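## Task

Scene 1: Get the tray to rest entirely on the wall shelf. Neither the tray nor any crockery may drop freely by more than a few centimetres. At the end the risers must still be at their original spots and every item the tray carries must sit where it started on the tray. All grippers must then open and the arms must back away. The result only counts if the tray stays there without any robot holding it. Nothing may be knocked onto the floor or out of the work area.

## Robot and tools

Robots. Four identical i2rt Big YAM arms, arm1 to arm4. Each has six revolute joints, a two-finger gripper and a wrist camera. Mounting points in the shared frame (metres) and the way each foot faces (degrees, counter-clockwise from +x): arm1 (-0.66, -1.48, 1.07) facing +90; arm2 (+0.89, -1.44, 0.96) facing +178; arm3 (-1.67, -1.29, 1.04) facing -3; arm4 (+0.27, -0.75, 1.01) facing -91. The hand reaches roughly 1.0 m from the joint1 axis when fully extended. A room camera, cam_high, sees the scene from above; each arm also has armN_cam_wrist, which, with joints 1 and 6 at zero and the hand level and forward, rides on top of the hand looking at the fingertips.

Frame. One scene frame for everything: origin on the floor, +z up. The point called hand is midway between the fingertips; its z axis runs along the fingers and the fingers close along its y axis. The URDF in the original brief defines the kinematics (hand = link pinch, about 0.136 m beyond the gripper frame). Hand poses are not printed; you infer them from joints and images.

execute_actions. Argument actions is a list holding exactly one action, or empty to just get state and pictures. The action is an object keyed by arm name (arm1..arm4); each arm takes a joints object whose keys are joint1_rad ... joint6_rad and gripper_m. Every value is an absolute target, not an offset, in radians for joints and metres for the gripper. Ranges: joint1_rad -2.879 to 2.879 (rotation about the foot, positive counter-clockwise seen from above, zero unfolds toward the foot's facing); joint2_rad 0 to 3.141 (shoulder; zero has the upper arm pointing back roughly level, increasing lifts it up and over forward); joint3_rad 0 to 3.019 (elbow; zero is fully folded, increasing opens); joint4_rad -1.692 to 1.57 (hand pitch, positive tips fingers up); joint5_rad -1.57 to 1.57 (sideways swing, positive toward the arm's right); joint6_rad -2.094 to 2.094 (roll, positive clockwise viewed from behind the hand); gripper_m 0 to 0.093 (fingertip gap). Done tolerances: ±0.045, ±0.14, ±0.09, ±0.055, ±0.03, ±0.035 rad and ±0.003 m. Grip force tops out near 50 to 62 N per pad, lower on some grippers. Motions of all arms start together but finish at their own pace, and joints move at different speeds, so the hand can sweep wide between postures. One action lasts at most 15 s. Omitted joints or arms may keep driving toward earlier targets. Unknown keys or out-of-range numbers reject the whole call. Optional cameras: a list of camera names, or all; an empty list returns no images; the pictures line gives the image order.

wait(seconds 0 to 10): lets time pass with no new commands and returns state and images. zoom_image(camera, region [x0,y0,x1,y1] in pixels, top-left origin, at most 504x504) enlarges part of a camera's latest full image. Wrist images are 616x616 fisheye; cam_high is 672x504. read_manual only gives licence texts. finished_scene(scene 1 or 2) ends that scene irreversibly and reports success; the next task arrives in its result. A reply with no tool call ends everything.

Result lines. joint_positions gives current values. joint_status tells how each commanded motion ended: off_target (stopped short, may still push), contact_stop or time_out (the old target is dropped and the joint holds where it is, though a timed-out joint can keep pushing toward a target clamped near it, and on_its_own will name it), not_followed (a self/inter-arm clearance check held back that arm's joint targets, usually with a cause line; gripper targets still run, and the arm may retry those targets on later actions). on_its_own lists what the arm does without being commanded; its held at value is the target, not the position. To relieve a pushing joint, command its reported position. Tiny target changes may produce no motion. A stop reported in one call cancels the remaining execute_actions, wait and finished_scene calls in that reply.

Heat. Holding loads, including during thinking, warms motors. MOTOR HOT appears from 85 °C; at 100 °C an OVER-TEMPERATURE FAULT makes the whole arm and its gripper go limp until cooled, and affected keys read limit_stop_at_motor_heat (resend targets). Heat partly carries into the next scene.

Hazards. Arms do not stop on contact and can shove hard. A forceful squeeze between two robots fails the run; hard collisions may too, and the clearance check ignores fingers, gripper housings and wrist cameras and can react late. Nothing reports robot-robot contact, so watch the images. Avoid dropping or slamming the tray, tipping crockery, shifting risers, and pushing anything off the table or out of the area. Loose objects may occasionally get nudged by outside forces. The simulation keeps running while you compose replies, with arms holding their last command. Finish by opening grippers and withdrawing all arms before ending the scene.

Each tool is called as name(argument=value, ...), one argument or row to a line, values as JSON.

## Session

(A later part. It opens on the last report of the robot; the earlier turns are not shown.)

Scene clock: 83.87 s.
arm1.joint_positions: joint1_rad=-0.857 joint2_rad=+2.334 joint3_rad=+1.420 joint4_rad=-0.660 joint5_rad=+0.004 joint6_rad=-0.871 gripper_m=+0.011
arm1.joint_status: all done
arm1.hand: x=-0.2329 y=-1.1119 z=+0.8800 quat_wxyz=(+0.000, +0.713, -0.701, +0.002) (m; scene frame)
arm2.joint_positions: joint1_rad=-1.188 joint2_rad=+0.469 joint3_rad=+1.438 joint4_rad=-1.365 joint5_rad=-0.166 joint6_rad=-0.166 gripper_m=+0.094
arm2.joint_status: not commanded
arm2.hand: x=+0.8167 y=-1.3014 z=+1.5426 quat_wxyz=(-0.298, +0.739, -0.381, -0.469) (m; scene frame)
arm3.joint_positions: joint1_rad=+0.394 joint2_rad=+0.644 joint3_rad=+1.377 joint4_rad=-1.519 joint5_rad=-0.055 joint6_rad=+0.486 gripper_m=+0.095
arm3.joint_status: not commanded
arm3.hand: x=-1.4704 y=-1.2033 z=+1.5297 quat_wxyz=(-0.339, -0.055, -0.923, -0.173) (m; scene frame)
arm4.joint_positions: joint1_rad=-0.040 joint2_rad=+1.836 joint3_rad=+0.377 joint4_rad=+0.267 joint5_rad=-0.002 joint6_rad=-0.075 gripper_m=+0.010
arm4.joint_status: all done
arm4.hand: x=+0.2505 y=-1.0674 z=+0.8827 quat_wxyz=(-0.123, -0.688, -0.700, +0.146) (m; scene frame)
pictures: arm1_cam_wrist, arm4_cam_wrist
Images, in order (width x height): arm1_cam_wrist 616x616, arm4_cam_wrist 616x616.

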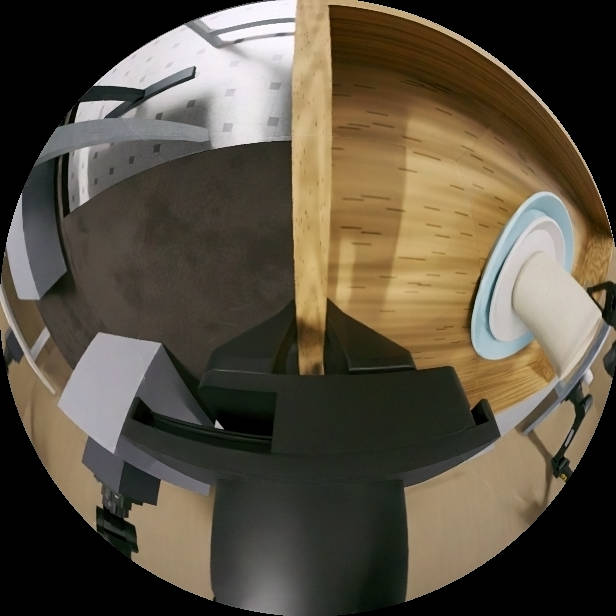

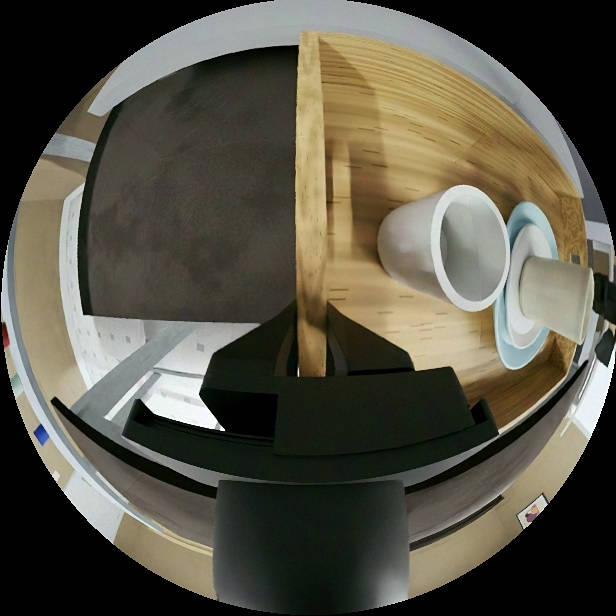

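execute_actions(
  actions=[
    {"arm1":{"joints":{"joint2_rad":2.192,"joint3_rad":1.417,"joint4_rad":-0.727}},"arm4":{"joints":{"joint2_rad":1.63,"joint3_rad":0.385,"joint4_rad":0.15}}},
  ],
  cameras=[],
)

execute_actions(
  actions=[
    {"arm1":{"joints":{"joint2_rad":2.133,"joint3_rad":1.412,"joint4_rad":-0.78}},"arm4":{"joints":{"joint2_rad":1.49,"joint3_rad":0.4,"joint4_rad":0.005}}},
  ],
  cameras=[],
)

execute_actions(
  actions=[
    {"arm1":{"joints":{"joint2_rad":2.077,"joint3_rad":1.42,"joint4_rad":-0.835}},"arm4":{"joints":{"joint2_rad":1.36,"joint3_rad":0.425,"joint4_rad":-0.14}}},
  ],
  cameras=[],
)

execute_actions(
  actions=[
    {"arm1":{"joints":{"joint2_rad":2.026,"joint3_rad":1.445,"joint4_rad":-0.893}},"arm4":{"joints":{"joint2_rad":1.245,"joint3_rad":0.455,"joint4_rad":-0.283}}},
  ],
  cameras=["arm4_cam_wrist","arm3_cam_wrist","cam_high"],
)

Scene clock: 88.93 s.
arm1.joint_positions: joint1_rad=-0.857 joint2_rad=+2.274 joint3_rad=+1.407 joint4_rad=-0.705 joint5_rad=+0.002 joint6_rad=-0.873 gripper_m=+0.011
arm1.joint_status: all done
arm1.hand: x=-0.2329 y=-1.1116 z=+0.9094 quat_wxyz=(-0.001, +0.714, -0.700, +0.001) (m; scene frame)
arm2.joint_positions: joint1_rad=-1.188 joint2_rad=+0.469 joint3_rad=+1.438 joint4_rad=-1.365 joint5_rad=-0.166 joint6_rad=-0.166 gripper_m=+0.094
arm2.joint_status: not commanded
arm2.hand: x=+0.8167 y=-1.3014 z=+1.5426 quat_wxyz=(-0.298, +0.739, -0.381, -0.469) (m; scene frame)
arm3.joint_positions: joint1_rad=+0.394 joint2_rad=+0.644 joint3_rad=+1.377 joint4_rad=-1.519 joint5_rad=-0.055 joint6_rad=+0.486 gripper_m=+0.095
arm3.joint_status: not commanded
arm3.hand: x=-1.4704 y=-1.2033 z=+1.5297 quat_wxyz=(-0.339, -0.055, -0.923, -0.173) (m; scene frame)
arm4.joint_positions: joint1_rad=-0.040 joint2_rad=+1.694 joint3_rad=+0.367 joint4_rad=+0.132 joint5_rad=+0.000 joint6_rad=-0.080 gripper_m=+0.010
arm4.joint_status: all done
arm4.hand: x=+0.2506 y=-1.0653 z=+0.9114 quat_wxyz=(-0.121, -0.687, -0.701, +0.146) (m; scene frame)
pictures: none
No camera images: the call's "cameras" was empty. Leave "cameras" out to get every camera's image.

Scene clock: 89.83 s.
arm1.joint_positions: joint1_rad=-0.857 joint2_rad=+2.215 joint3_rad=+1.402 joint4_rad=-0.756 joint5_rad=+0.002 joint6_rad=-0.876 gripper_m=+0.011
arm1.joint_status: all done
arm1.hand: x=-0.2325 y=-1.1112 z=+0.9398 quat_wxyz=(-0.002, +0.715, -0.699, +0.001) (m; scene frame)
arm2.joint_positions: joint1_rad=-1.188 joint2_rad=+0.469 joint3_rad=+1.438 joint4_rad=-1.365 joint5_rad=-0.166 joint6_rad=-0.166 gripper_m=+0.094
arm2.joint_status: not commanded
arm2.hand: x=+0.8167 y=-1.3014 z=+1.5426 quat_wxyz=(-0.298, +0.739, -0.381, -0.469) (m; scene frame)
arm3.joint_positions: joint1_rad=+0.394 joint2_rad=+0.644 joint3_rad=+1.377 joint4_rad=-1.519 joint5_rad=-0.055 joint6_rad=+0.486 gripper_m=+0.095
arm3.joint_status: not commanded
arm3.hand: x=-1.4704 y=-1.2033 z=+1.5297 quat_wxyz=(-0.339, -0.055, -0.923, -0.173) (m; scene frame)
arm4.joint_positions: joint1_rad=-0.040 joint2_rad=+1.551 joint3_rad=+0.367 joint4_rad=-0.011 joint5_rad=+0.001 joint6_rad=-0.084 gripper_m=+0.010
arm4.joint_status: all done
arm4.hand: x=+0.2507 y=-1.0633 z=+0.9406 quat_wxyz=(-0.120, -0.686, -0.703, +0.146) (m; scene frame)
pictures: none
No camera images: the call's "cameras" was empty. Leave "cameras" out to get every camera's image.

Scene clock: 90.70 s.
arm1.joint_positions: joint1_rad=-0.857 joint2_rad=+2.161 joint3_rad=+1.402 joint4_rad=-0.805 joint5_rad=+0.001 joint6_rad=-0.882 gripper_m=+0.011
arm1.joint_status: all done
arm1.hand: x=-0.2316 y=-1.1103 z=+0.9695 quat_wxyz=(-0.005, +0.717, -0.697, +0.001) (m; scene frame)
arm2.joint_positions: joint1_rad=-1.188 joint2_rad=+0.469 joint3_rad=+1.438 joint4_rad=-1.365 joint5_rad=-0.166 joint6_rad=-0.166 gripper_m=+0.094
arm2.joint_status: not commanded
arm2.hand: x=+0.8167 y=-1.3014 z=+1.5426 quat_wxyz=(-0.298, +0.739, -0.381, -0.469) (m; scene frame)
arm3.joint_positions: joint1_rad=+0.394 joint2_rad=+0.644 joint3_rad=+1.377 joint4_rad=-1.519 joint5_rad=-0.055 joint6_rad=+0.486 gripper_m=+0.095
arm3.joint_status: not commanded
arm3.hand: x=-1.4704 y=-1.2033 z=+1.5297 quat_wxyz=(-0.339, -0.055, -0.923, -0.173) (m; scene frame)
arm4.joint_positions: joint1_rad=-0.040 joint2_rad=+1.417 joint3_rad=+0.368 joint4_rad=-0.151 joint5_rad=+0.004 joint6_rad=-0.095 gripper_m=+0.010
arm4.joint_status: all done
arm4.hand: x=+0.2509 y=-1.0573 z=+0.9676 quat_wxyz=(-0.116, -0.683, -0.706, +0.146) (m; scene frame)
pictures: none
No camera images: the call's "cameras" was empty. Leave "cameras" out to get every camera's image.

Scene clock: 91.57 s.
arm1.joint_positions: joint1_rad=-0.858 joint2_rad=+2.108 joint3_rad=+1.402 joint4_rad=-0.853 joint5_rad=+0.001 joint6_rad=-0.889 gripper_m=+0.011
arm1.joint_status: all done
arm1.hand: x=-0.2317 y=-1.1106 z=+0.9984 quat_wxyz=(-0.007, +0.720, -0.694, +0.001) (m; scene frame)
arm2.joint_positions: joint1_rad=-1.188 joint2_rad=+0.469 joint3_rad=+1.438 joint4_rad=-1.365 joint5_rad=-0.166 joint6_rad=-0.166 gripper_m=+0.094
arm2.joint_status: not commanded
arm2.hand: x=+0.8167 y=-1.3014 z=+1.5426 quat_wxyz=(-0.298, +0.739, -0.381, -0.469) (m; scene frame)
arm3.joint_positions: joint1_rad=+0.394 joint2_rad=+0.644 joint3_rad=+1.377 joint4_rad=-1.519 joint5_rad=-0.055 joint6_rad=+0.486 gripper_m=+0.095
arm3.joint_status: not commanded
arm3.hand: x=-1.4704 y=-1.2033 z=+1.5297 quat_wxyz=(-0.339, -0.055, -0.923, -0.173) (m; scene frame)
arm4.joint_positions: joint1_rad=-0.040 joint2_rad=+1.300 joint3_rad=+0.385 joint4_rad=-0.288 joint5_rad=+0.009 joint6_rad=-0.103 gripper_m=+0.010
arm4.joint_status: all done
arm4.hand: x=+0.2505 y=-1.0540 z=+0.9942 quat_wxyz=(-0.113, -0.680, -0.709, +0.147) (m; scene frame)
pictures: arm3_cam_wrist, arm4_cam_wrist, cam_high
Images, in order (width x height): arm3_cam_wrist 616x616, arm4_cam_wrist 616x616, cam_high 672x504.

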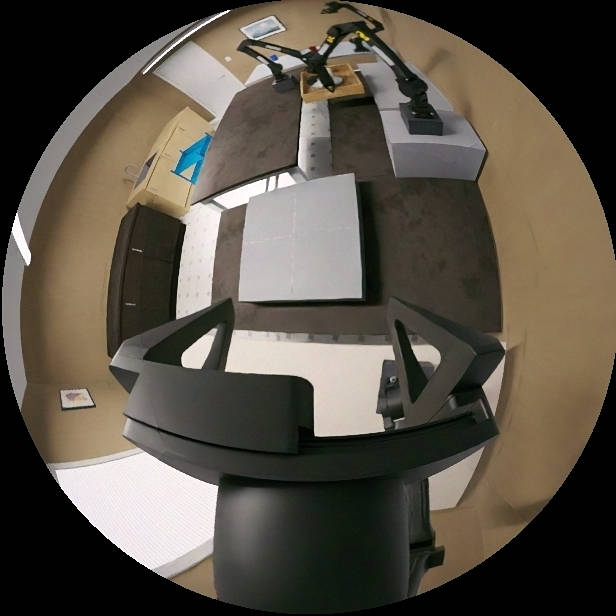

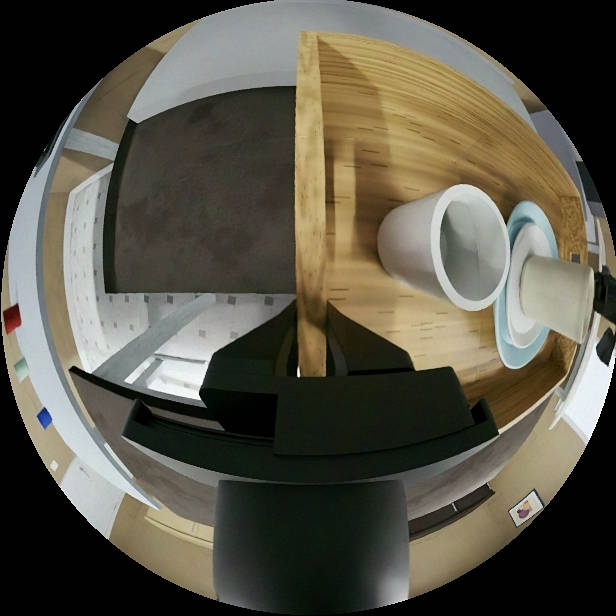

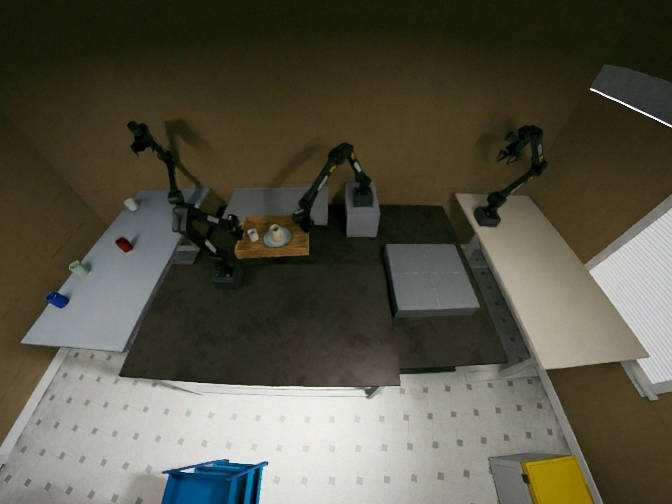

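execute_actions(
  actions=[
    {"arm1":{"joints":{"joint1_rad":-0.91,"joint2_rad":1.995,"joint3_rad":1.35,"joint4_rad":-0.84,"joint6_rad":-0.91}},"arm4":{"joints":{"joint1_rad":-0.025,"joint2_rad":1.365,"joint3_rad":0.565,"joint4_rad":-0.285}}},
  ],
  cameras=[],
)

execute_actions(
  actions=[
    {"arm1":{"joints":{"joint1_rad":-0.951,"joint2_rad":1.962,"joint3_rad":1.29,"joint4_rad":-0.81,"joint6_rad":-0.953}},"arm4":{"joints":{"joint1_rad":-0.02,"joint2_rad":1.445,"joint3_rad":0.645,"joint4_rad":-0.285,"joint6_rad":-0.06}}},
  ],
  cameras=[],
)

Scene clock: 103.43 s.
arm1.joint_positions: joint1_rad=-0.909 joint2_rad=+2.087 joint3_rad=+1.333 joint4_rad=-0.826 joint5_rad=-0.002 joint6_rad=-0.933 gripper_m=+0.011
arm1.joint_status: all done
arm1.hand: x=-0.2319 y=-1.1472 z=+0.9901 quat_wxyz=(+0.003, +0.717, -0.697, -0.001) (m; scene frame)
arm2.joint_positions: joint1_rad=-1.188 joint2_rad=+0.469 joint3_rad=+1.438 joint4_rad=-1.365 joint5_rad=-0.166 joint6_rad=-0.166 gripper_m=+0.094
arm2.joint_status: not commanded
arm2.hand: x=+0.8167 y=-1.3014 z=+1.5426 quat_wxyz=(-0.298, +0.739, -0.381, -0.469) (m; scene frame)
arm3.joint_positions: joint1_rad=+0.394 joint2_rad=+0.644 joint3_rad=+1.377 joint4_rad=-1.519 joint5_rad=-0.055 joint6_rad=+0.486 gripper_m=+0.095
arm3.joint_status: not commanded
arm3.hand: x=-1.4704 y=-1.2033 z=+1.5297 quat_wxyz=(-0.339, -0.055, -0.923, -0.173) (m; scene frame)
arm4.joint_positions: joint1_rad=-0.040 joint2_rad=+1.403 joint3_rad=+0.498 joint4_rad=-0.304 joint5_rad=-0.006 joint6_rad=-0.090 gripper_m=+0.010
arm4.joint_status: all done
arm4.hand: x=+0.2507 y=-1.0952 z=+0.9977 quat_wxyz=(-0.118, -0.684, -0.706, +0.139) (m; scene frame)
pictures: none
No camera images: the call's "cameras" was empty. Leave "cameras" out to get every camera's image.

Scene clock: 104.27 s.
arm1.joint_positions: joint1_rad=-0.945 joint2_rad=+2.054 joint3_rad=+1.270 joint4_rad=-0.797 joint5_rad=+0.000 joint6_rad=-0.965 gripper_m=+0.011
arm1.joint_status: all done
arm1.hand: x=-0.2343 y=-1.1737 z=+0.9895 quat_wxyz=(+0.003, +0.715, -0.699, -0.001) (m; scene frame)
arm2.joint_positions: joint1_rad=-1.188 joint2_rad=+0.469 joint3_rad=+1.438 joint4_rad=-1.365 joint5_rad=-0.166 joint6_rad=-0.166 gripper_m=+0.094
arm2.joint_status: not commanded
arm2.hand: x=+0.8167 y=-1.3014 z=+1.5426 quat_wxyz=(-0.298, +0.739, -0.381, -0.469) (m; scene frame)
arm3.joint_positions: joint1_rad=+0.394 joint2_rad=+0.644 joint3_rad=+1.377 joint4_rad=-1.519 joint5_rad=-0.055 joint6_rad=+0.486 gripper_m=+0.095
arm3.joint_status: not commanded
arm3.hand: x=-1.4704 y=-1.2033 z=+1.5297 quat_wxyz=(-0.339, -0.055, -0.923, -0.173) (m; scene frame)
arm4.joint_positions: joint1_rad=-0.037 joint2_rad=+1.485 joint3_rad=+0.574 joint4_rad=-0.304 joint5_rad=-0.002 joint6_rad=-0.083 gripper_m=+0.010
arm4.joint_status: all done
arm4.hand: x=+0.2490 y=-1.1238 z=+0.9945 quat_wxyz=(-0.115, -0.687, -0.705, +0.138) (m; scene frame)
pictures: none
No camera images: the call's "cameras" was empty. Leave "cameras" out to get every camera's image.

execute_actions(
  actions=[
    {"arm1":{"joints":{"joint1_rad":-1.045,"joint2_rad":1.885,"joint3_rad":1.188,"joint4_rad":-0.772,"joint6_rad":-1.05}},"arm4":{"joints":{"joint1_rad":-0.005,"joint2_rad":1.555,"joint3_rad":0.811,"joint4_rad":-0.31,"joint6_rad":-0.05}}},
  ],
  cameras=[],
)

execute_actions(
  actions=[
    {"arm1":{"joints":{"joint1_rad":-1.157,"joint2_rad":1.838,"joint3_rad":1.098,"joint4_rad":-0.732,"joint6_rad":-1.16}},"arm4":{"joints":{"joint1_rad":-0.002,"joint2_rad":1.67,"joint3_rad":0.984,"joint4_rad":-0.36}}},
  ],
  cameras=["arm4_cam_wrist","arm1_cam_wrist"],
)

Scene clock: 109.00 s.
arm1.joint_positions: joint1_rad=-1.050 joint2_rad=+1.976 joint3_rad=+1.158 joint4_rad=-0.760 joint5_rad=+0.002 joint6_rad=-1.061 gripper_m=+0.011
arm1.joint_status: all done
arm1.hand: x=-0.2328 y=-1.2364 z=+0.9980 quat_wxyz=(+0.002, +0.713, -0.702, +0.000) (m; scene frame)
arm2.joint_positions: joint1_rad=-1.188 joint2_rad=+0.469 joint3_rad=+1.438 joint4_rad=-1.365 joint5_rad=-0.166 joint6_rad=-0.166 gripper_m=+0.094
arm2.joint_status: not commanded
arm2.hand: x=+0.8167 y=-1.3014 z=+1.5426 quat_wxyz=(-0.298, +0.739, -0.381, -0.469) (m; scene frame)
arm3.joint_positions: joint1_rad=+0.394 joint2_rad=+0.644 joint3_rad=+1.377 joint4_rad=-1.519 joint5_rad=-0.055 joint6_rad=+0.486 gripper_m=+0.095
arm3.joint_status: not commanded
arm3.hand: x=-1.4704 y=-1.2033 z=+1.5297 quat_wxyz=(-0.339, -0.055, -0.923, -0.173) (m; scene frame)
arm4.joint_positions: joint1_rad=-0.022 joint2_rad=+1.604 joint3_rad=+0.747 joint4_rad=-0.331 joint5_rad=+0.001 joint6_rad=-0.061 gripper_m=+0.010
arm4.joint_status: all done
arm4.hand: x=+0.2517 y=-1.1913 z=+1.0032 quat_wxyz=(-0.125, -0.687, -0.701, +0.146) (m; scene frame)
pictures: none
No camera images: the call's "cameras" was empty. Leave "cameras" out to get every camera's image.

Scene clock: 110.00 s.
arm1.joint_positions: joint1_rad=-1.160 joint2_rad=+1.926 joint3_rad=+1.071 joint4_rad=-0.724 joint5_rad=-0.001 joint6_rad=-1.174 gripper_m=+0.011
arm1.joint_status: all done
arm1.hand: x=-0.2337 y=-1.2958 z=+0.9982 quat_wxyz=(+0.003, +0.713, -0.701, -0.002) (m; scene frame)
arm2.joint_positions: joint1_rad=-1.188 joint2_rad=+0.469 joint3_rad=+1.438 joint4_rad=-1.365 joint5_rad=-0.166 joint6_rad=-0.166 gripper_m=+0.094
arm2.joint_status: not commanded
arm2.hand: x=+0.8167 y=-1.3014 z=+1.5426 quat_wxyz=(-0.298, +0.739, -0.381, -0.469) (m; scene frame)
arm3.joint_positions: joint1_rad=+0.394 joint2_rad=+0.644 joint3_rad=+1.377 joint4_rad=-1.519 joint5_rad=-0.055 joint6_rad=+0.486 gripper_m=+0.095
arm3.joint_status: not commanded
arm3.hand: x=-1.4704 y=-1.2033 z=+1.5297 quat_wxyz=(-0.339, -0.055, -0.923, -0.173) (m; scene frame)
arm4.joint_positions: joint1_rad=-0.018 joint2_rad=+1.727 joint3_rad=+0.915 joint4_rad=-0.380 joint5_rad=+0.001 joint6_rad=-0.062 gripper_m=+0.010
arm4.joint_status: all done
arm4.hand: x=+0.2511 y=-1.2485 z=+1.0017 quat_wxyz=(-0.124, -0.685, -0.703, +0.144) (m; scene frame)
pictures: arm1_cam_wrist, arm4_cam_wrist
Images, in order (width x height): arm1_cam_wrist 616x616, arm4_cam_wrist 616x616.

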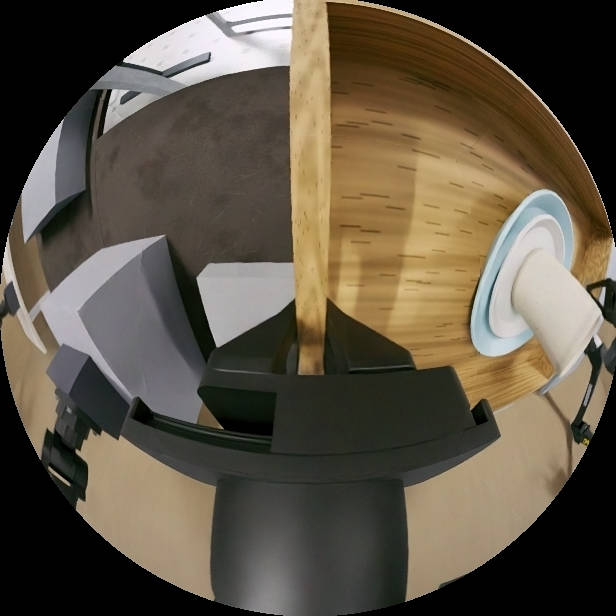

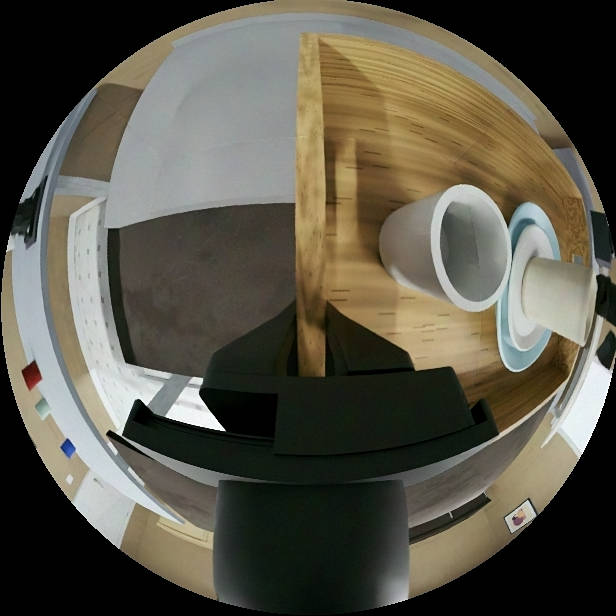

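execute_actions(
  actions=[
    {"arm1":{"joints":{"joint1_rad":-1.275,"joint2_rad":1.802,"joint3_rad":1.034,"joint4_rad":-0.70,"joint6_rad":-1.28}},"arm4":{"joints":{"joint1_rad":0.002,"joint2_rad":1.78,"joint3_rad":1.167,"joint4_rad":-0.423,"joint6_rad":-0.04}}},
  ],
  cameras=[],
)

execute_actions(
  actions=[
    {"arm1":{"joints":{"joint1_rad":-1.409,"joint2_rad":1.78,"joint3_rad":0.993,"joint4_rad":-0.683,"joint6_rad":-1.415}},"arm4":{"joints":{"joint1_rad":0.005,"joint2_rad":1.893,"joint3_rad":1.364,"joint4_rad":-0.502}}},
  ],
  cameras=[],
)

execute_actions(
  actions=[
    {"arm1":{"joints":{"joint1_rad":-1.548,"joint2_rad":1.77,"joint3_rad":0.975,"joint4_rad":-0.675,"joint6_rad":-1.555}},"arm4":{"joints":{"joint1_rad":0.008,"joint2_rad":2.013,"joint3_rad":1.583,"joint4_rad":-0.595,"joint6_rad":-0.03}}},
  ],
  cameras=["arm4_cam_wrist","arm1_cam_wrist"],
)

Scene clock: 117.20 s.
arm1.joint_positions: joint1_rad=-1.277 joint2_rad=+1.889 joint3_rad=+1.005 joint4_rad=-0.695 joint5_rad=-0.002 joint6_rad=-1.290 gripper_m=+0.011
arm1.joint_status: all done
arm1.hand: x=-0.2345 y=-1.3525 z=+0.9981 quat_wxyz=(+0.002, +0.713, -0.701, -0.003) (m; scene frame)
arm2.joint_positions: joint1_rad=-1.188 joint2_rad=+0.469 joint3_rad=+1.438 joint4_rad=-1.365 joint5_rad=-0.166 joint6_rad=-0.166 gripper_m=+0.094
arm2.joint_status: not commanded
arm2.hand: x=+0.8167 y=-1.3014 z=+1.5426 quat_wxyz=(-0.298, +0.739, -0.381, -0.469) (m; scene frame)
arm3.joint_positions: joint1_rad=+0.394 joint2_rad=+0.644 joint3_rad=+1.377 joint4_rad=-1.519 joint5_rad=-0.055 joint6_rad=+0.486 gripper_m=+0.095
arm3.joint_status: not commanded
arm3.hand: x=-1.4704 y=-1.2033 z=+1.5297 quat_wxyz=(-0.339, -0.055, -0.923, -0.173) (m; scene frame)
arm4.joint_positions: joint1_rad=-0.014 joint2_rad=+1.843 joint3_rad=+1.090 joint4_rad=-0.441 joint5_rad=+0.003 joint6_rad=-0.058 gripper_m=+0.010
arm4.joint_status: all done
arm4.hand: x=+0.2509 y=-1.3053 z=+1.0007 quat_wxyz=(-0.123, -0.686, -0.703, +0.144) (m; scene frame)
pictures: none
No camera images: the call's "cameras" was empty. Leave "cameras" out to get every camera's image.

Scene clock: 118.23 s.
arm1.joint_positions: joint1_rad=-1.409 joint2_rad=+1.867 joint3_rad=+0.963 joint4_rad=-0.680 joint5_rad=-0.004 joint6_rad=-1.426 gripper_m=+0.011
arm1.joint_status: all done
arm1.hand: x=-0.2351 y=-1.4116 z=+0.9974 quat_wxyz=(+0.002, +0.715, -0.699, -0.005) (m; scene frame)
arm2.joint_positions: joint1_rad=-1.188 joint2_rad=+0.469 joint3_rad=+1.438 joint4_rad=-1.365 joint5_rad=-0.166 joint6_rad=-0.166 gripper_m=+0.094
arm2.joint_status: not commanded
arm2.hand: x=+0.8167 y=-1.3014 z=+1.5426 quat_wxyz=(-0.298, +0.739, -0.381, -0.469) (m; scene frame)
arm3.joint_positions: joint1_rad=+0.394 joint2_rad=+0.644 joint3_rad=+1.377 joint4_rad=-1.519 joint5_rad=-0.055 joint6_rad=+0.486 gripper_m=+0.095
arm3.joint_status: not commanded
arm3.hand: x=-1.4704 y=-1.2033 z=+1.5297 quat_wxyz=(-0.339, -0.055, -0.923, -0.173) (m; scene frame)
arm4.joint_positions: joint1_rad=-0.011 joint2_rad=+1.963 joint3_rad=+1.281 joint4_rad=-0.517 joint5_rad=+0.004 joint6_rad=-0.060 gripper_m=+0.010
arm4.joint_status: all done
arm4.hand: x=+0.2506 y=-1.3624 z=+0.9985 quat_wxyz=(-0.121, -0.685, -0.705, +0.142) (m; scene frame)
pictures: none
No camera images: the call's "cameras" was empty. Leave "cameras" out to get every camera's image.

Scene clock: 119.30 s.
arm1.joint_positions: joint1_rad=-1.546 joint2_rad=+1.858 joint3_rad=+0.947 joint4_rad=-0.676 joint5_rad=-0.005 joint6_rad=-1.566 gripper_m=+0.011
arm1.joint_status: all done
arm1.hand: x=-0.2356 y=-1.4703 z=+0.9971 quat_wxyz=(+0.002, +0.715, -0.699, -0.007) (m; scene frame)
arm2.joint_positions: joint1_rad=-1.188 joint2_rad=+0.469 joint3_rad=+1.438 joint4_rad=-1.365 joint5_rad=-0.166 joint6_rad=-0.166 gripper_m=+0.094
arm2.joint_status: not commanded
arm2.hand: x=+0.8167 y=-1.3014 z=+1.5426 quat_wxyz=(-0.298, +0.739, -0.381, -0.469) (m; scene frame)
arm3.joint_positions: joint1_rad=+0.394 joint2_rad=+0.644 joint3_rad=+1.377 joint4_rad=-1.519 joint5_rad=-0.055 joint6_rad=+0.486 gripper_m=+0.095
arm3.joint_status: not commanded
arm3.hand: x=-1.4704 y=-1.2033 z=+1.5297 quat_wxyz=(-0.339, -0.055, -0.923, -0.173) (m; scene frame)
arm4.joint_positions: joint1_rad=-0.008 joint2_rad=+2.090 joint3_rad=+1.494 joint4_rad=-0.608 joint5_rad=+0.006 joint6_rad=-0.058 gripper_m=+0.010
arm4.joint_status: all done
arm4.hand: x=+0.2502 y=-1.4202 z=+0.9960 quat_wxyz=(-0.119, -0.685, -0.705, +0.141) (m; scene frame)
pictures: arm1_cam_wrist, arm4_cam_wrist
Images, in order (width x height): arm1_cam_wrist 616x616, arm4_cam_wrist 616x616.

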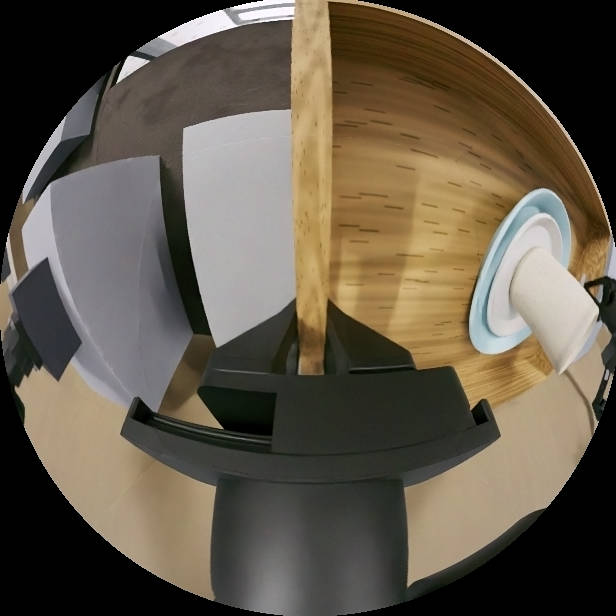

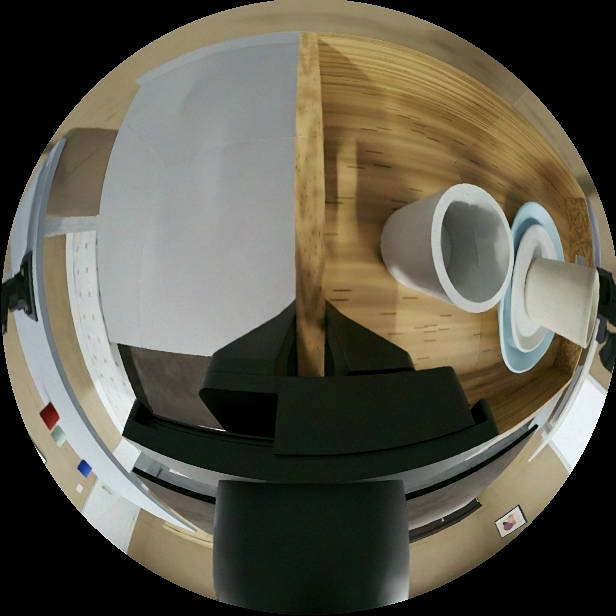

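execute_actions(
  actions=[
    {"arm1":{"joints":{"joint1_rad":-1.66,"joint2_rad":1.82,"joint3_rad":1.0,"joint4_rad":-0.64,"joint6_rad":-1.665}},"arm4":{"joints":{"joint1_rad":0.012,"joint2_rad":2.135,"joint3_rad":1.79,"joint4_rad":-0.655,"joint6_rad":-0.02}}},
  ],
  cameras=[],
)

execute_actions(
  actions=[
    {"arm1":{"joints":{"joint1_rad":-1.74,"joint2_rad":1.9,"joint3_rad":1.02,"joint4_rad":-0.57,"joint6_rad":-1.74}},"arm4":{"joints":{"joint2_rad":2.245,"joint3_rad":1.936,"joint4_rad":-0.685}}},
  ],
  cameras=["arm4_cam_wrist","arm1_cam_wrist"],
)

Scene clock: 130.93 s.
arm1.joint_positions: joint1_rad=-1.656 joint2_rad=+1.876 joint3_rad=+0.947 joint4_rad=-0.651 joint5_rad=-0.002 joint6_rad=-1.673 gripper_m=+0.011
arm1.joint_status: all done
arm1.hand: x=-0.2345 y=-1.5180 z=+0.9897 quat_wxyz=(+0.000, +0.714, -0.700, -0.004) (m; scene frame)
arm2.joint_positions: joint1_rad=-1.188 joint2_rad=+0.469 joint3_rad=+1.438 joint4_rad=-1.365 joint5_rad=-0.166 joint6_rad=-0.166 gripper_m=+0.094
arm2.joint_status: not commanded
arm2.hand: x=+0.8167 y=-1.3014 z=+1.5426 quat_wxyz=(-0.298, +0.739, -0.381, -0.469) (m; scene frame)
arm3.joint_positions: joint1_rad=+0.394 joint2_rad=+0.644 joint3_rad=+1.377 joint4_rad=-1.519 joint5_rad=-0.055 joint6_rad=+0.486 gripper_m=+0.095
arm3.joint_status: not commanded
arm3.hand: x=-1.4704 y=-1.2033 z=+1.5297 quat_wxyz=(-0.339, -0.055, -0.923, -0.173) (m; scene frame)
arm4.joint_positions: joint1_rad=-0.003 joint2_rad=+2.213 joint3_rad=+1.688 joint4_rad=-0.668 joint5_rad=+0.009 joint6_rad=-0.049 gripper_m=+0.010
arm4.joint_status: joint3_rad time_out (moved +0.195 of +0.296); the others done
arm4.on_its_own: joint3_rad reads +1.688 and still pushes toward +1.790 since a time_out
arm4.hand: x=+0.2519 y=-1.4717 z=+0.9877 quat_wxyz=(-0.123, -0.685, -0.703, +0.145) (m; scene frame)
pictures: none
No camera images: the call's "cameras" was empty. Leave "cameras" out to get every camera's image.

not run: a stop came earlier in this reply.

execute_actions(
  actions=[
    {"arm1":{"joints":{"joint1_rad":-1.735,"joint2_rad":1.9,"joint3_rad":1.02,"joint4_rad":-0.565,"joint6_rad":-1.74}},"arm4":{"joints":{"joint2_rad":2.253,"joint3_rad":1.945,"joint4_rad":-0.685}}},
  ],
  cameras=["arm4_cam_wrist","arm1_cam_wrist"],
)

Scene clock: 134.93 s.
arm1.joint_positions: joint1_rad=-1.728 joint2_rad=+1.959 joint3_rad=+0.958 joint4_rad=-0.573 joint5_rad=+0.001 joint6_rad=-1.745 gripper_m=+0.011
arm1.joint_status: all done
arm1.hand: x=-0.2317 y=-1.5497 z=+0.9579 quat_wxyz=(+0.000, +0.714, -0.700, -0.001) (m; scene frame)
arm2.joint_positions: joint1_rad=-1.188 joint2_rad=+0.469 joint3_rad=+1.438 joint4_rad=-1.365 joint5_rad=-0.166 joint6_rad=-0.166 gripper_m=+0.094
arm2.joint_status: not commanded
arm2.hand: x=+0.8167 y=-1.3014 z=+1.5426 quat_wxyz=(-0.298, +0.739, -0.381, -0.469) (m; scene frame)
arm3.joint_positions: joint1_rad=+0.394 joint2_rad=+0.644 joint3_rad=+1.377 joint4_rad=-1.519 joint5_rad=-0.055 joint6_rad=+0.486 gripper_m=+0.095
arm3.joint_status: not commanded
arm3.hand: x=-1.4704 y=-1.2033 z=+1.5297 quat_wxyz=(-0.339, -0.055, -0.923, -0.173) (m; scene frame)
arm4.joint_positions: joint1_rad=+0.002 joint2_rad=+2.334 joint3_rad=+1.838 joint4_rad=-0.703 joint5_rad=+0.006 joint6_rad=-0.041 gripper_m=+0.010
arm4.joint_status: joint3_rad time_out (moved +0.150 of +0.257); the others done
arm4.on_its_own: joint3_rad reads +1.838 and still pushes toward +1.945 since a time_out
arm4.hand: x=+0.2551 y=-1.5054 z=+0.9608 quat_wxyz=(-0.123, -0.687, -0.703, +0.141) (m; scene frame)
pictures: arm1_cam_wrist, arm4_cam_wrist
Images, in order (width x height): arm1_cam_wrist 616x616, arm4_cam_wrist 616x616.

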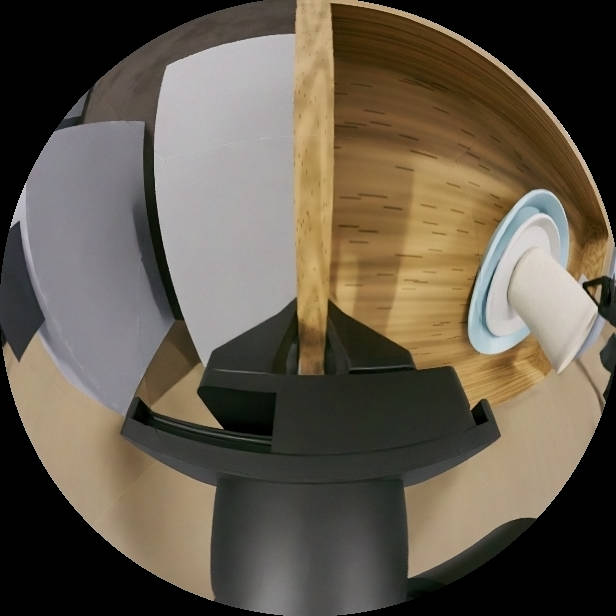

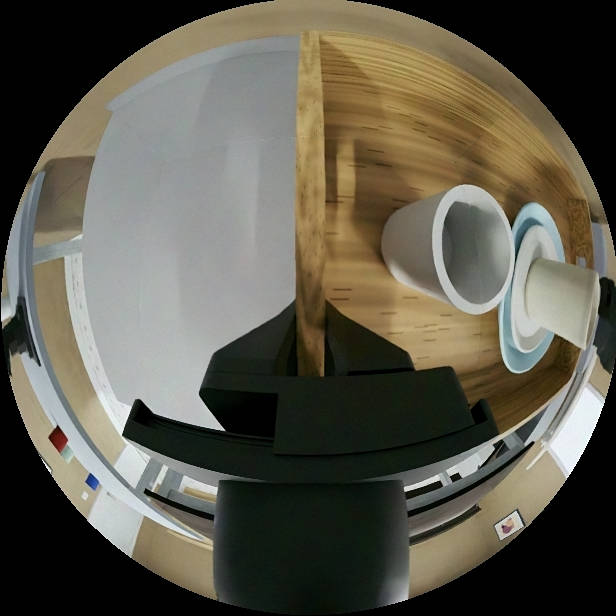

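execute_actions(
  actions=[
    {"arm1":{"joints":{"joint2_rad":1.948,"joint4_rad":-0.515}},"arm4":{"joints":{"joint2_rad":2.287,"joint4_rad":-0.625}}},
  ],
  cameras=[],
)

execute_actions(
  actions=[
    {"arm1":{"joints":{"joint2_rad":1.985,"joint4_rad":-0.478}},"arm4":{"joints":{"joint2_rad":2.311,"joint4_rad":-0.60}}},
  ],
  cameras=[],
)

Scene clock: 138.83 s.
arm1.joint_positions: joint1_rad=-1.728 joint2_rad=+1.996 joint3_rad=+0.959 joint4_rad=-0.527 joint5_rad=+0.006 joint6_rad=-1.741 gripper_m=+0.011
arm1.joint_status: all done
arm1.hand: x=-0.2294 y=-1.5510 z=+0.9427 quat_wxyz=(-0.001, +0.713, -0.701, +0.004) (m; scene frame)
arm2.joint_positions: joint1_rad=-1.188 joint2_rad=+0.469 joint3_rad=+1.438 joint4_rad=-1.365 joint5_rad=-0.166 joint6_rad=-0.166 gripper_m=+0.094
arm2.joint_status: not commanded
arm2.hand: x=+0.8167 y=-1.3014 z=+1.5426 quat_wxyz=(-0.298, +0.739, -0.381, -0.469) (m; scene frame)
arm3.joint_positions: joint1_rad=+0.394 joint2_rad=+0.644 joint3_rad=+1.377 joint4_rad=-1.519 joint5_rad=-0.055 joint6_rad=+0.486 gripper_m=+0.095
arm3.joint_status: not commanded
arm3.hand: x=-1.4704 y=-1.2033 z=+1.5297 quat_wxyz=(-0.339, -0.055, -0.923, -0.173) (m; scene frame)
arm4.joint_positions: joint1_rad=+0.005 joint2_rad=+2.345 joint3_rad=+1.838 joint4_rad=-0.674 joint5_rad=+0.000 joint6_rad=-0.029 gripper_m=+0.010
arm4.joint_status: all done
arm4.on_its_own: joint3_rad reads +1.838 and still pushes toward +1.945 since a time_out
arm4.hand: x=+0.2577 y=-1.5100 z=+0.9553 quat_wxyz=(-0.132, -0.688, -0.698, +0.145) (m; scene frame)
pictures: none
No camera images: the call's "cameras" was empty. Leave "cameras" out to get every camera's image.

Scene clock: 140.40 s.
arm1.joint_positions: joint1_rad=-1.728 joint2_rad=+2.003 joint3_rad=+0.959 joint4_rad=-0.512 joint5_rad=+0.008 joint6_rad=-1.736 gripper_m=+0.011
arm1.joint_status: all done
arm1.hand: x=-0.2274 y=-1.5515 z=+0.9398 quat_wxyz=(-0.003, +0.711, -0.703, +0.008) (m; scene frame)
arm2.joint_positions: joint1_rad=-1.188 joint2_rad=+0.469 joint3_rad=+1.438 joint4_rad=-1.365 joint5_rad=-0.166 joint6_rad=-0.166 gripper_m=+0.094
arm2.joint_status: not commanded
arm2.hand: x=+0.8167 y=-1.3014 z=+1.5426 quat_wxyz=(-0.298, +0.739, -0.381, -0.469) (m; scene frame)
arm3.joint_positions: joint1_rad=+0.394 joint2_rad=+0.644 joint3_rad=+1.377 joint4_rad=-1.519 joint5_rad=-0.055 joint6_rad=+0.486 gripper_m=+0.095
arm3.joint_status: not commanded
arm3.hand: x=-1.4704 y=-1.2033 z=+1.5297 quat_wxyz=(-0.339, -0.055, -0.923, -0.173) (m; scene frame)
arm4.joint_positions: joint1_rad=+0.008 joint2_rad=+2.352 joint3_rad=+1.840 joint4_rad=-0.655 joint5_rad=-0.002 joint6_rad=-0.022 gripper_m=+0.010
arm4.joint_status: joint4_rad time_out (moved +0.019 of +0.074); the others done
arm4.on_its_own: joint3_rad reads +1.840 and still pushes toward +1.945 since a time_out; joint4_rad reads -0.655 and still pushes toward -0.600 since a time_out
arm4.hand: x=+0.2604 y=-1.5138 z=+0.9529 quat_wxyz=(-0.138, -0.689, -0.696, +0.148) (m; scene frame)
pictures: none
No camera images: the call's "cameras" was empty. Leave "cameras" out to get every camera's image.

execute_actions(
  actions=[
    {"arm1":{"joints":{"joint2_rad":2.0,"joint3_rad":0.97,"joint4_rad":-0.52}},"arm4":{"joints":{"joint1_rad":0.005,"joint2_rad":2.35,"joint3_rad":1.87,"joint4_rad":-0.655}}},
  ],
  cameras=[],
)

execute_actions(
  actions=[
    {"arm1":{"joints":{"gripper_m":0.04}},"arm4":{"joints":{"gripper_m":0.04}}},
  ],
  cameras=["arm4_cam_wrist","arm1_cam_wrist"],
)

Scene clock: 143.07 s.
arm1.joint_positions: joint1_rad=-1.728 joint2_rad=+2.004 joint3_rad=+0.959 joint4_rad=-0.513 joint5_rad=+0.008 joint6_rad=-1.735 gripper_m=+0.011
arm1.joint_status: all done
arm1.hand: x=-0.2280 y=-1.5514 z=+0.9395 quat_wxyz=(-0.002, +0.711, -0.703, +0.007) (m; scene frame)
arm2.joint_positions: joint1_rad=-1.188 joint2_rad=+0.469 joint3_rad=+1.438 joint4_rad=-1.365 joint5_rad=-0.166 joint6_rad=-0.166 gripper_m=+0.094
arm2.joint_status: not commanded
arm2.hand: x=+0.8167 y=-1.3014 z=+1.5426 quat_wxyz=(-0.298, +0.739, -0.381, -0.469) (m; scene frame)
arm3.joint_positions: joint1_rad=+0.394 joint2_rad=+0.644 joint3_rad=+1.377 joint4_rad=-1.519 joint5_rad=-0.055 joint6_rad=+0.486 gripper_m=+0.095
arm3.joint_status: not commanded
arm3.hand: x=-1.4704 y=-1.2033 z=+1.5297 quat_wxyz=(-0.339, -0.055, -0.923, -0.173) (m; scene frame)
arm4.joint_positions: joint1_rad=+0.008 joint2_rad=+2.354 joint3_rad=+1.840 joint4_rad=-0.657 joint5_rad=-0.002 joint6_rad=-0.021 gripper_m=+0.010
arm4.joint_status: all done
arm4.hand: x=+0.2603 y=-1.5130 z=+0.9510 quat_wxyz=(-0.137, -0.689, -0.696, +0.147) (m; scene frame)
pictures: none
No camera images: the call's "cameras" was empty. Leave "cameras" out to get every camera's image.

Scene clock: 144.03 s.
arm1.joint_positions: joint1_rad=-1.728 joint2_rad=+2.004 joint3_rad=+0.960 joint4_rad=-0.514 joint5_rad=+0.004 joint6_rad=-1.735 gripper_m=+0.040
arm1.joint_status: all done
arm1.hand: x=-0.2276 y=-1.5509 z=+0.9398 quat_wxyz=(-0.004, +0.711, -0.703, +0.006) (m; scene frame)
arm2.joint_positions: joint1_rad=-1.188 joint2_rad=+0.469 joint3_rad=+1.438 joint4_rad=-1.365 joint5_rad=-0.166 joint6_rad=-0.166 gripper_m=+0.094
arm2.joint_status: not commanded
arm2.hand: x=+0.8167 y=-1.3014 z=+1.5426 quat_wxyz=(-0.298, +0.739, -0.381, -0.469) (m; scene frame)
arm3.joint_positions: joint1_rad=+0.394 joint2_rad=+0.644 joint3_rad=+1.377 joint4_rad=-1.519 joint5_rad=-0.055 joint6_rad=+0.486 gripper_m=+0.095
arm3.joint_status: not commanded
arm3.hand: x=-1.4704 y=-1.2033 z=+1.5297 quat_wxyz=(-0.339, -0.055, -0.923, -0.173) (m; scene frame)
arm4.joint_positions: joint1_rad=+0.008 joint2_rad=+2.354 joint3_rad=+1.841 joint4_rad=-0.657 joint5_rad=-0.002 joint6_rad=-0.021 gripper_m=+0.040
arm4.joint_status: all done
arm4.hand: x=+0.2603 y=-1.5135 z=+0.9515 quat_wxyz=(-0.137, -0.689, -0.696, +0.147) (m; scene frame)
pictures: arm1_cam_wrist, arm4_cam_wrist
Images, in order (width x height): arm1_cam_wrist 616x616, arm4_cam_wrist 616x616.

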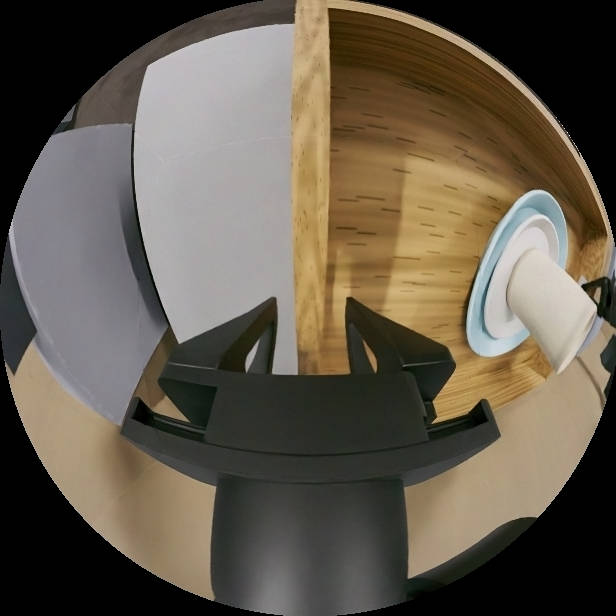

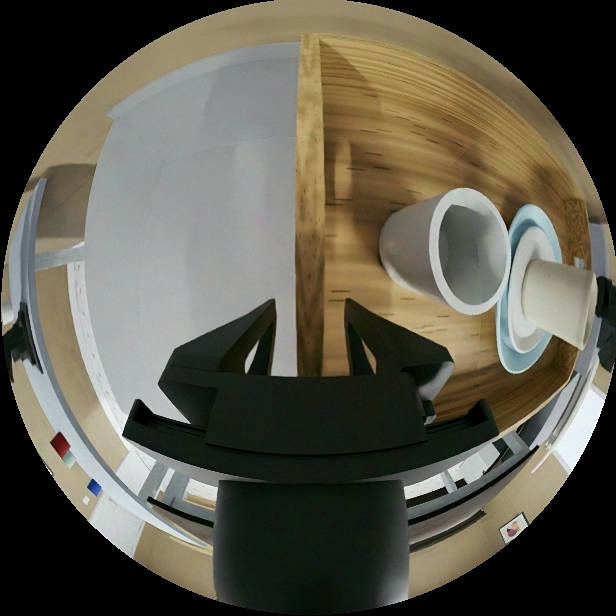

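execute_actions(
  actions=[
    {"arm1":{"joints":{"joint2_rad":1.88,"joint4_rad":-0.62,"gripper_m":0.07}},"arm4":{"joints":{"joint2_rad":2.15,"joint4_rad":-0.8}}},
  ],
  cameras=[],
)

execute_actions(
  actions=[
    {"arm1":{"joints":{"joint2_rad":0.9,"joint4_rad":-1.1}},"arm4":{"joints":{"joint2_rad":1.1,"joint3_rad":1.4,"joint4_rad":-1.3}}},
  ],
  cameras=["arm4_cam_wrist","arm1_cam_wrist","cam_high"],
)

Scene clock: 147.57 s.
arm1.joint_positions: joint1_rad=-1.728 joint2_rad=+1.867 joint3_rad=+0.960 joint4_rad=-0.609 joint5_rad=+0.004 joint6_rad=-1.735 gripper_m=+0.070
arm1.joint_status: all done
arm1.hand: x=-0.2193 y=-1.5523 z=+0.9966 quat_wxyz=(-0.016, +0.711, -0.703, +0.023) (m; scene frame)
arm2.joint_positions: joint1_rad=-1.188 joint2_rad=+0.469 joint3_rad=+1.438 joint4_rad=-1.365 joint5_rad=-0.166 joint6_rad=-0.166 gripper_m=+0.094
arm2.joint_status: not commanded
arm2.hand: x=+0.8167 y=-1.3014 z=+1.5426 quat_wxyz=(-0.298, +0.739, -0.381, -0.469) (m; scene frame)
arm3.joint_positions: joint1_rad=+0.394 joint2_rad=+0.644 joint3_rad=+1.377 joint4_rad=-1.519 joint5_rad=-0.055 joint6_rad=+0.486 gripper_m=+0.095
arm3.joint_status: not commanded
arm3.hand: x=-1.4704 y=-1.2033 z=+1.5297 quat_wxyz=(-0.339, -0.055, -0.923, -0.173) (m; scene frame)
arm4.joint_positions: joint1_rad=+0.008 joint2_rad=+2.136 joint3_rad=+1.848 joint4_rad=-0.788 joint5_rad=-0.002 joint6_rad=-0.021 gripper_m=+0.040
arm4.joint_status: all done
arm4.hand: x=+0.2618 y=-1.5120 z=+1.1031 quat_wxyz=(-0.169, -0.682, -0.689, +0.180) (m; scene frame)
pictures: none
No camera images: the call's "cameras" was empty. Leave "cameras" out to get every camera's image.

Scene clock: 149.20 s.
arm1.joint_positions: joint1_rad=-1.728 joint2_rad=+0.895 joint3_rad=+0.960 joint4_rad=-1.088 joint5_rad=+0.004 joint6_rad=-1.735 gripper_m=+0.070
arm1.joint_status: all done
arm1.hand: x=-0.3179 y=-1.5379 z=+1.3530 quat_wxyz=(-0.158, +0.684, -0.677, +0.220) (m; scene frame)
arm2.joint_positions: joint1_rad=-1.188 joint2_rad=+0.469 joint3_rad=+1.438 joint4_rad=-1.365 joint5_rad=-0.166 joint6_rad=-0.166 gripper_m=+0.094
arm2.joint_status: not commanded
arm2.hand: x=+0.8167 y=-1.3014 z=+1.5426 quat_wxyz=(-0.298, +0.739, -0.381, -0.469) (m; scene frame)
arm3.joint_positions: joint1_rad=+0.394 joint2_rad=+0.644 joint3_rad=+1.377 joint4_rad=-1.519 joint5_rad=-0.055 joint6_rad=+0.486 gripper_m=+0.095
arm3.joint_status: not commanded
arm3.hand: x=-1.4704 y=-1.2033 z=+1.5297 quat_wxyz=(-0.339, -0.055, -0.923, -0.173) (m; scene frame)
arm4.joint_positions: joint1_rad=+0.008 joint2_rad=+1.085 joint3_rad=+1.395 joint4_rad=-1.288 joint5_rad=-0.002 joint6_rad=-0.021 gripper_m=+0.040
arm4.joint_status: all done
arm4.hand: x=+0.2696 y=-1.1521 z=+1.4228 quat_wxyz=(-0.202, -0.672, -0.680, +0.214) (m; scene frame)
pictures: arm1_cam_wrist, arm4_cam_wrist, cam_high
Images, in order (width x height): arm1_cam_wrist 616x616, arm4_cam_wrist 616x616, cam_high 672x504.

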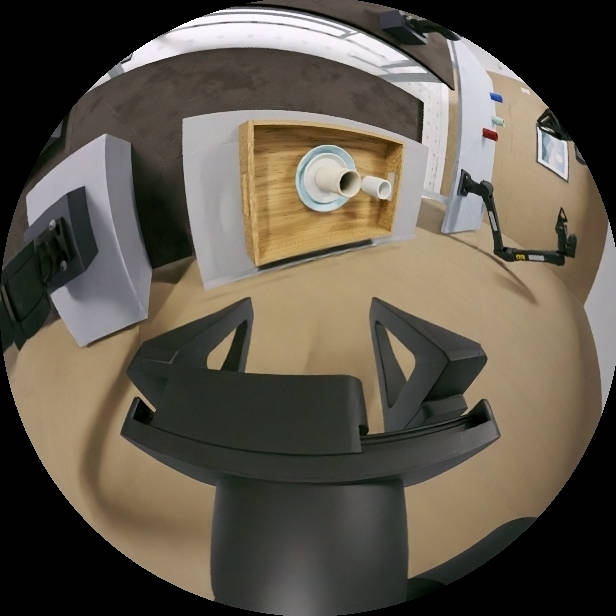

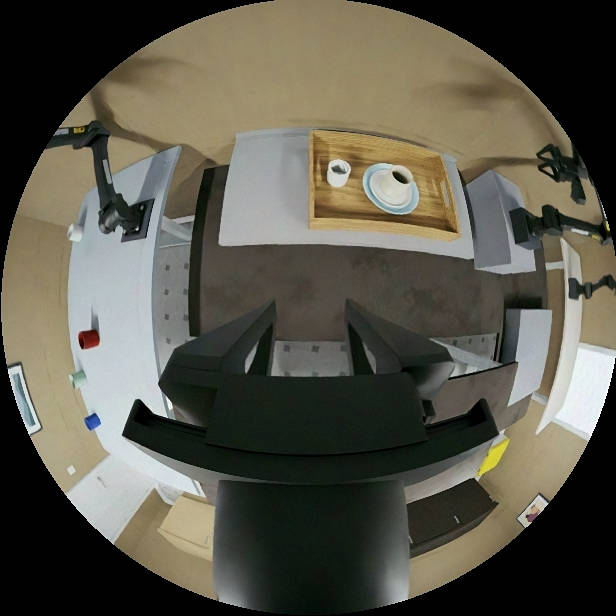

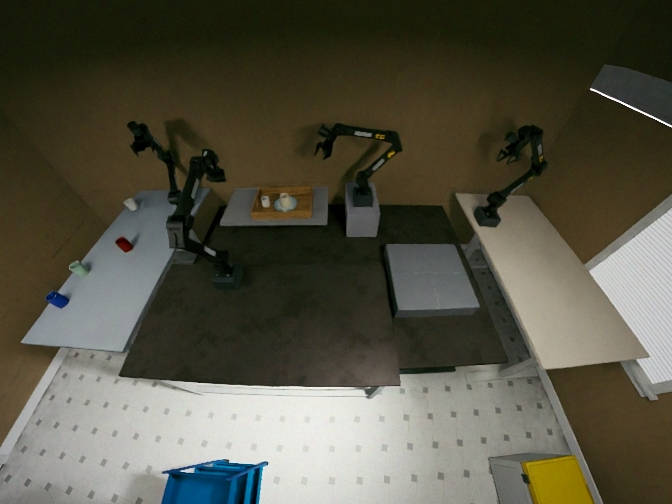

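finished_scene(
  scene=1,
)

The scene is finished: the task was done.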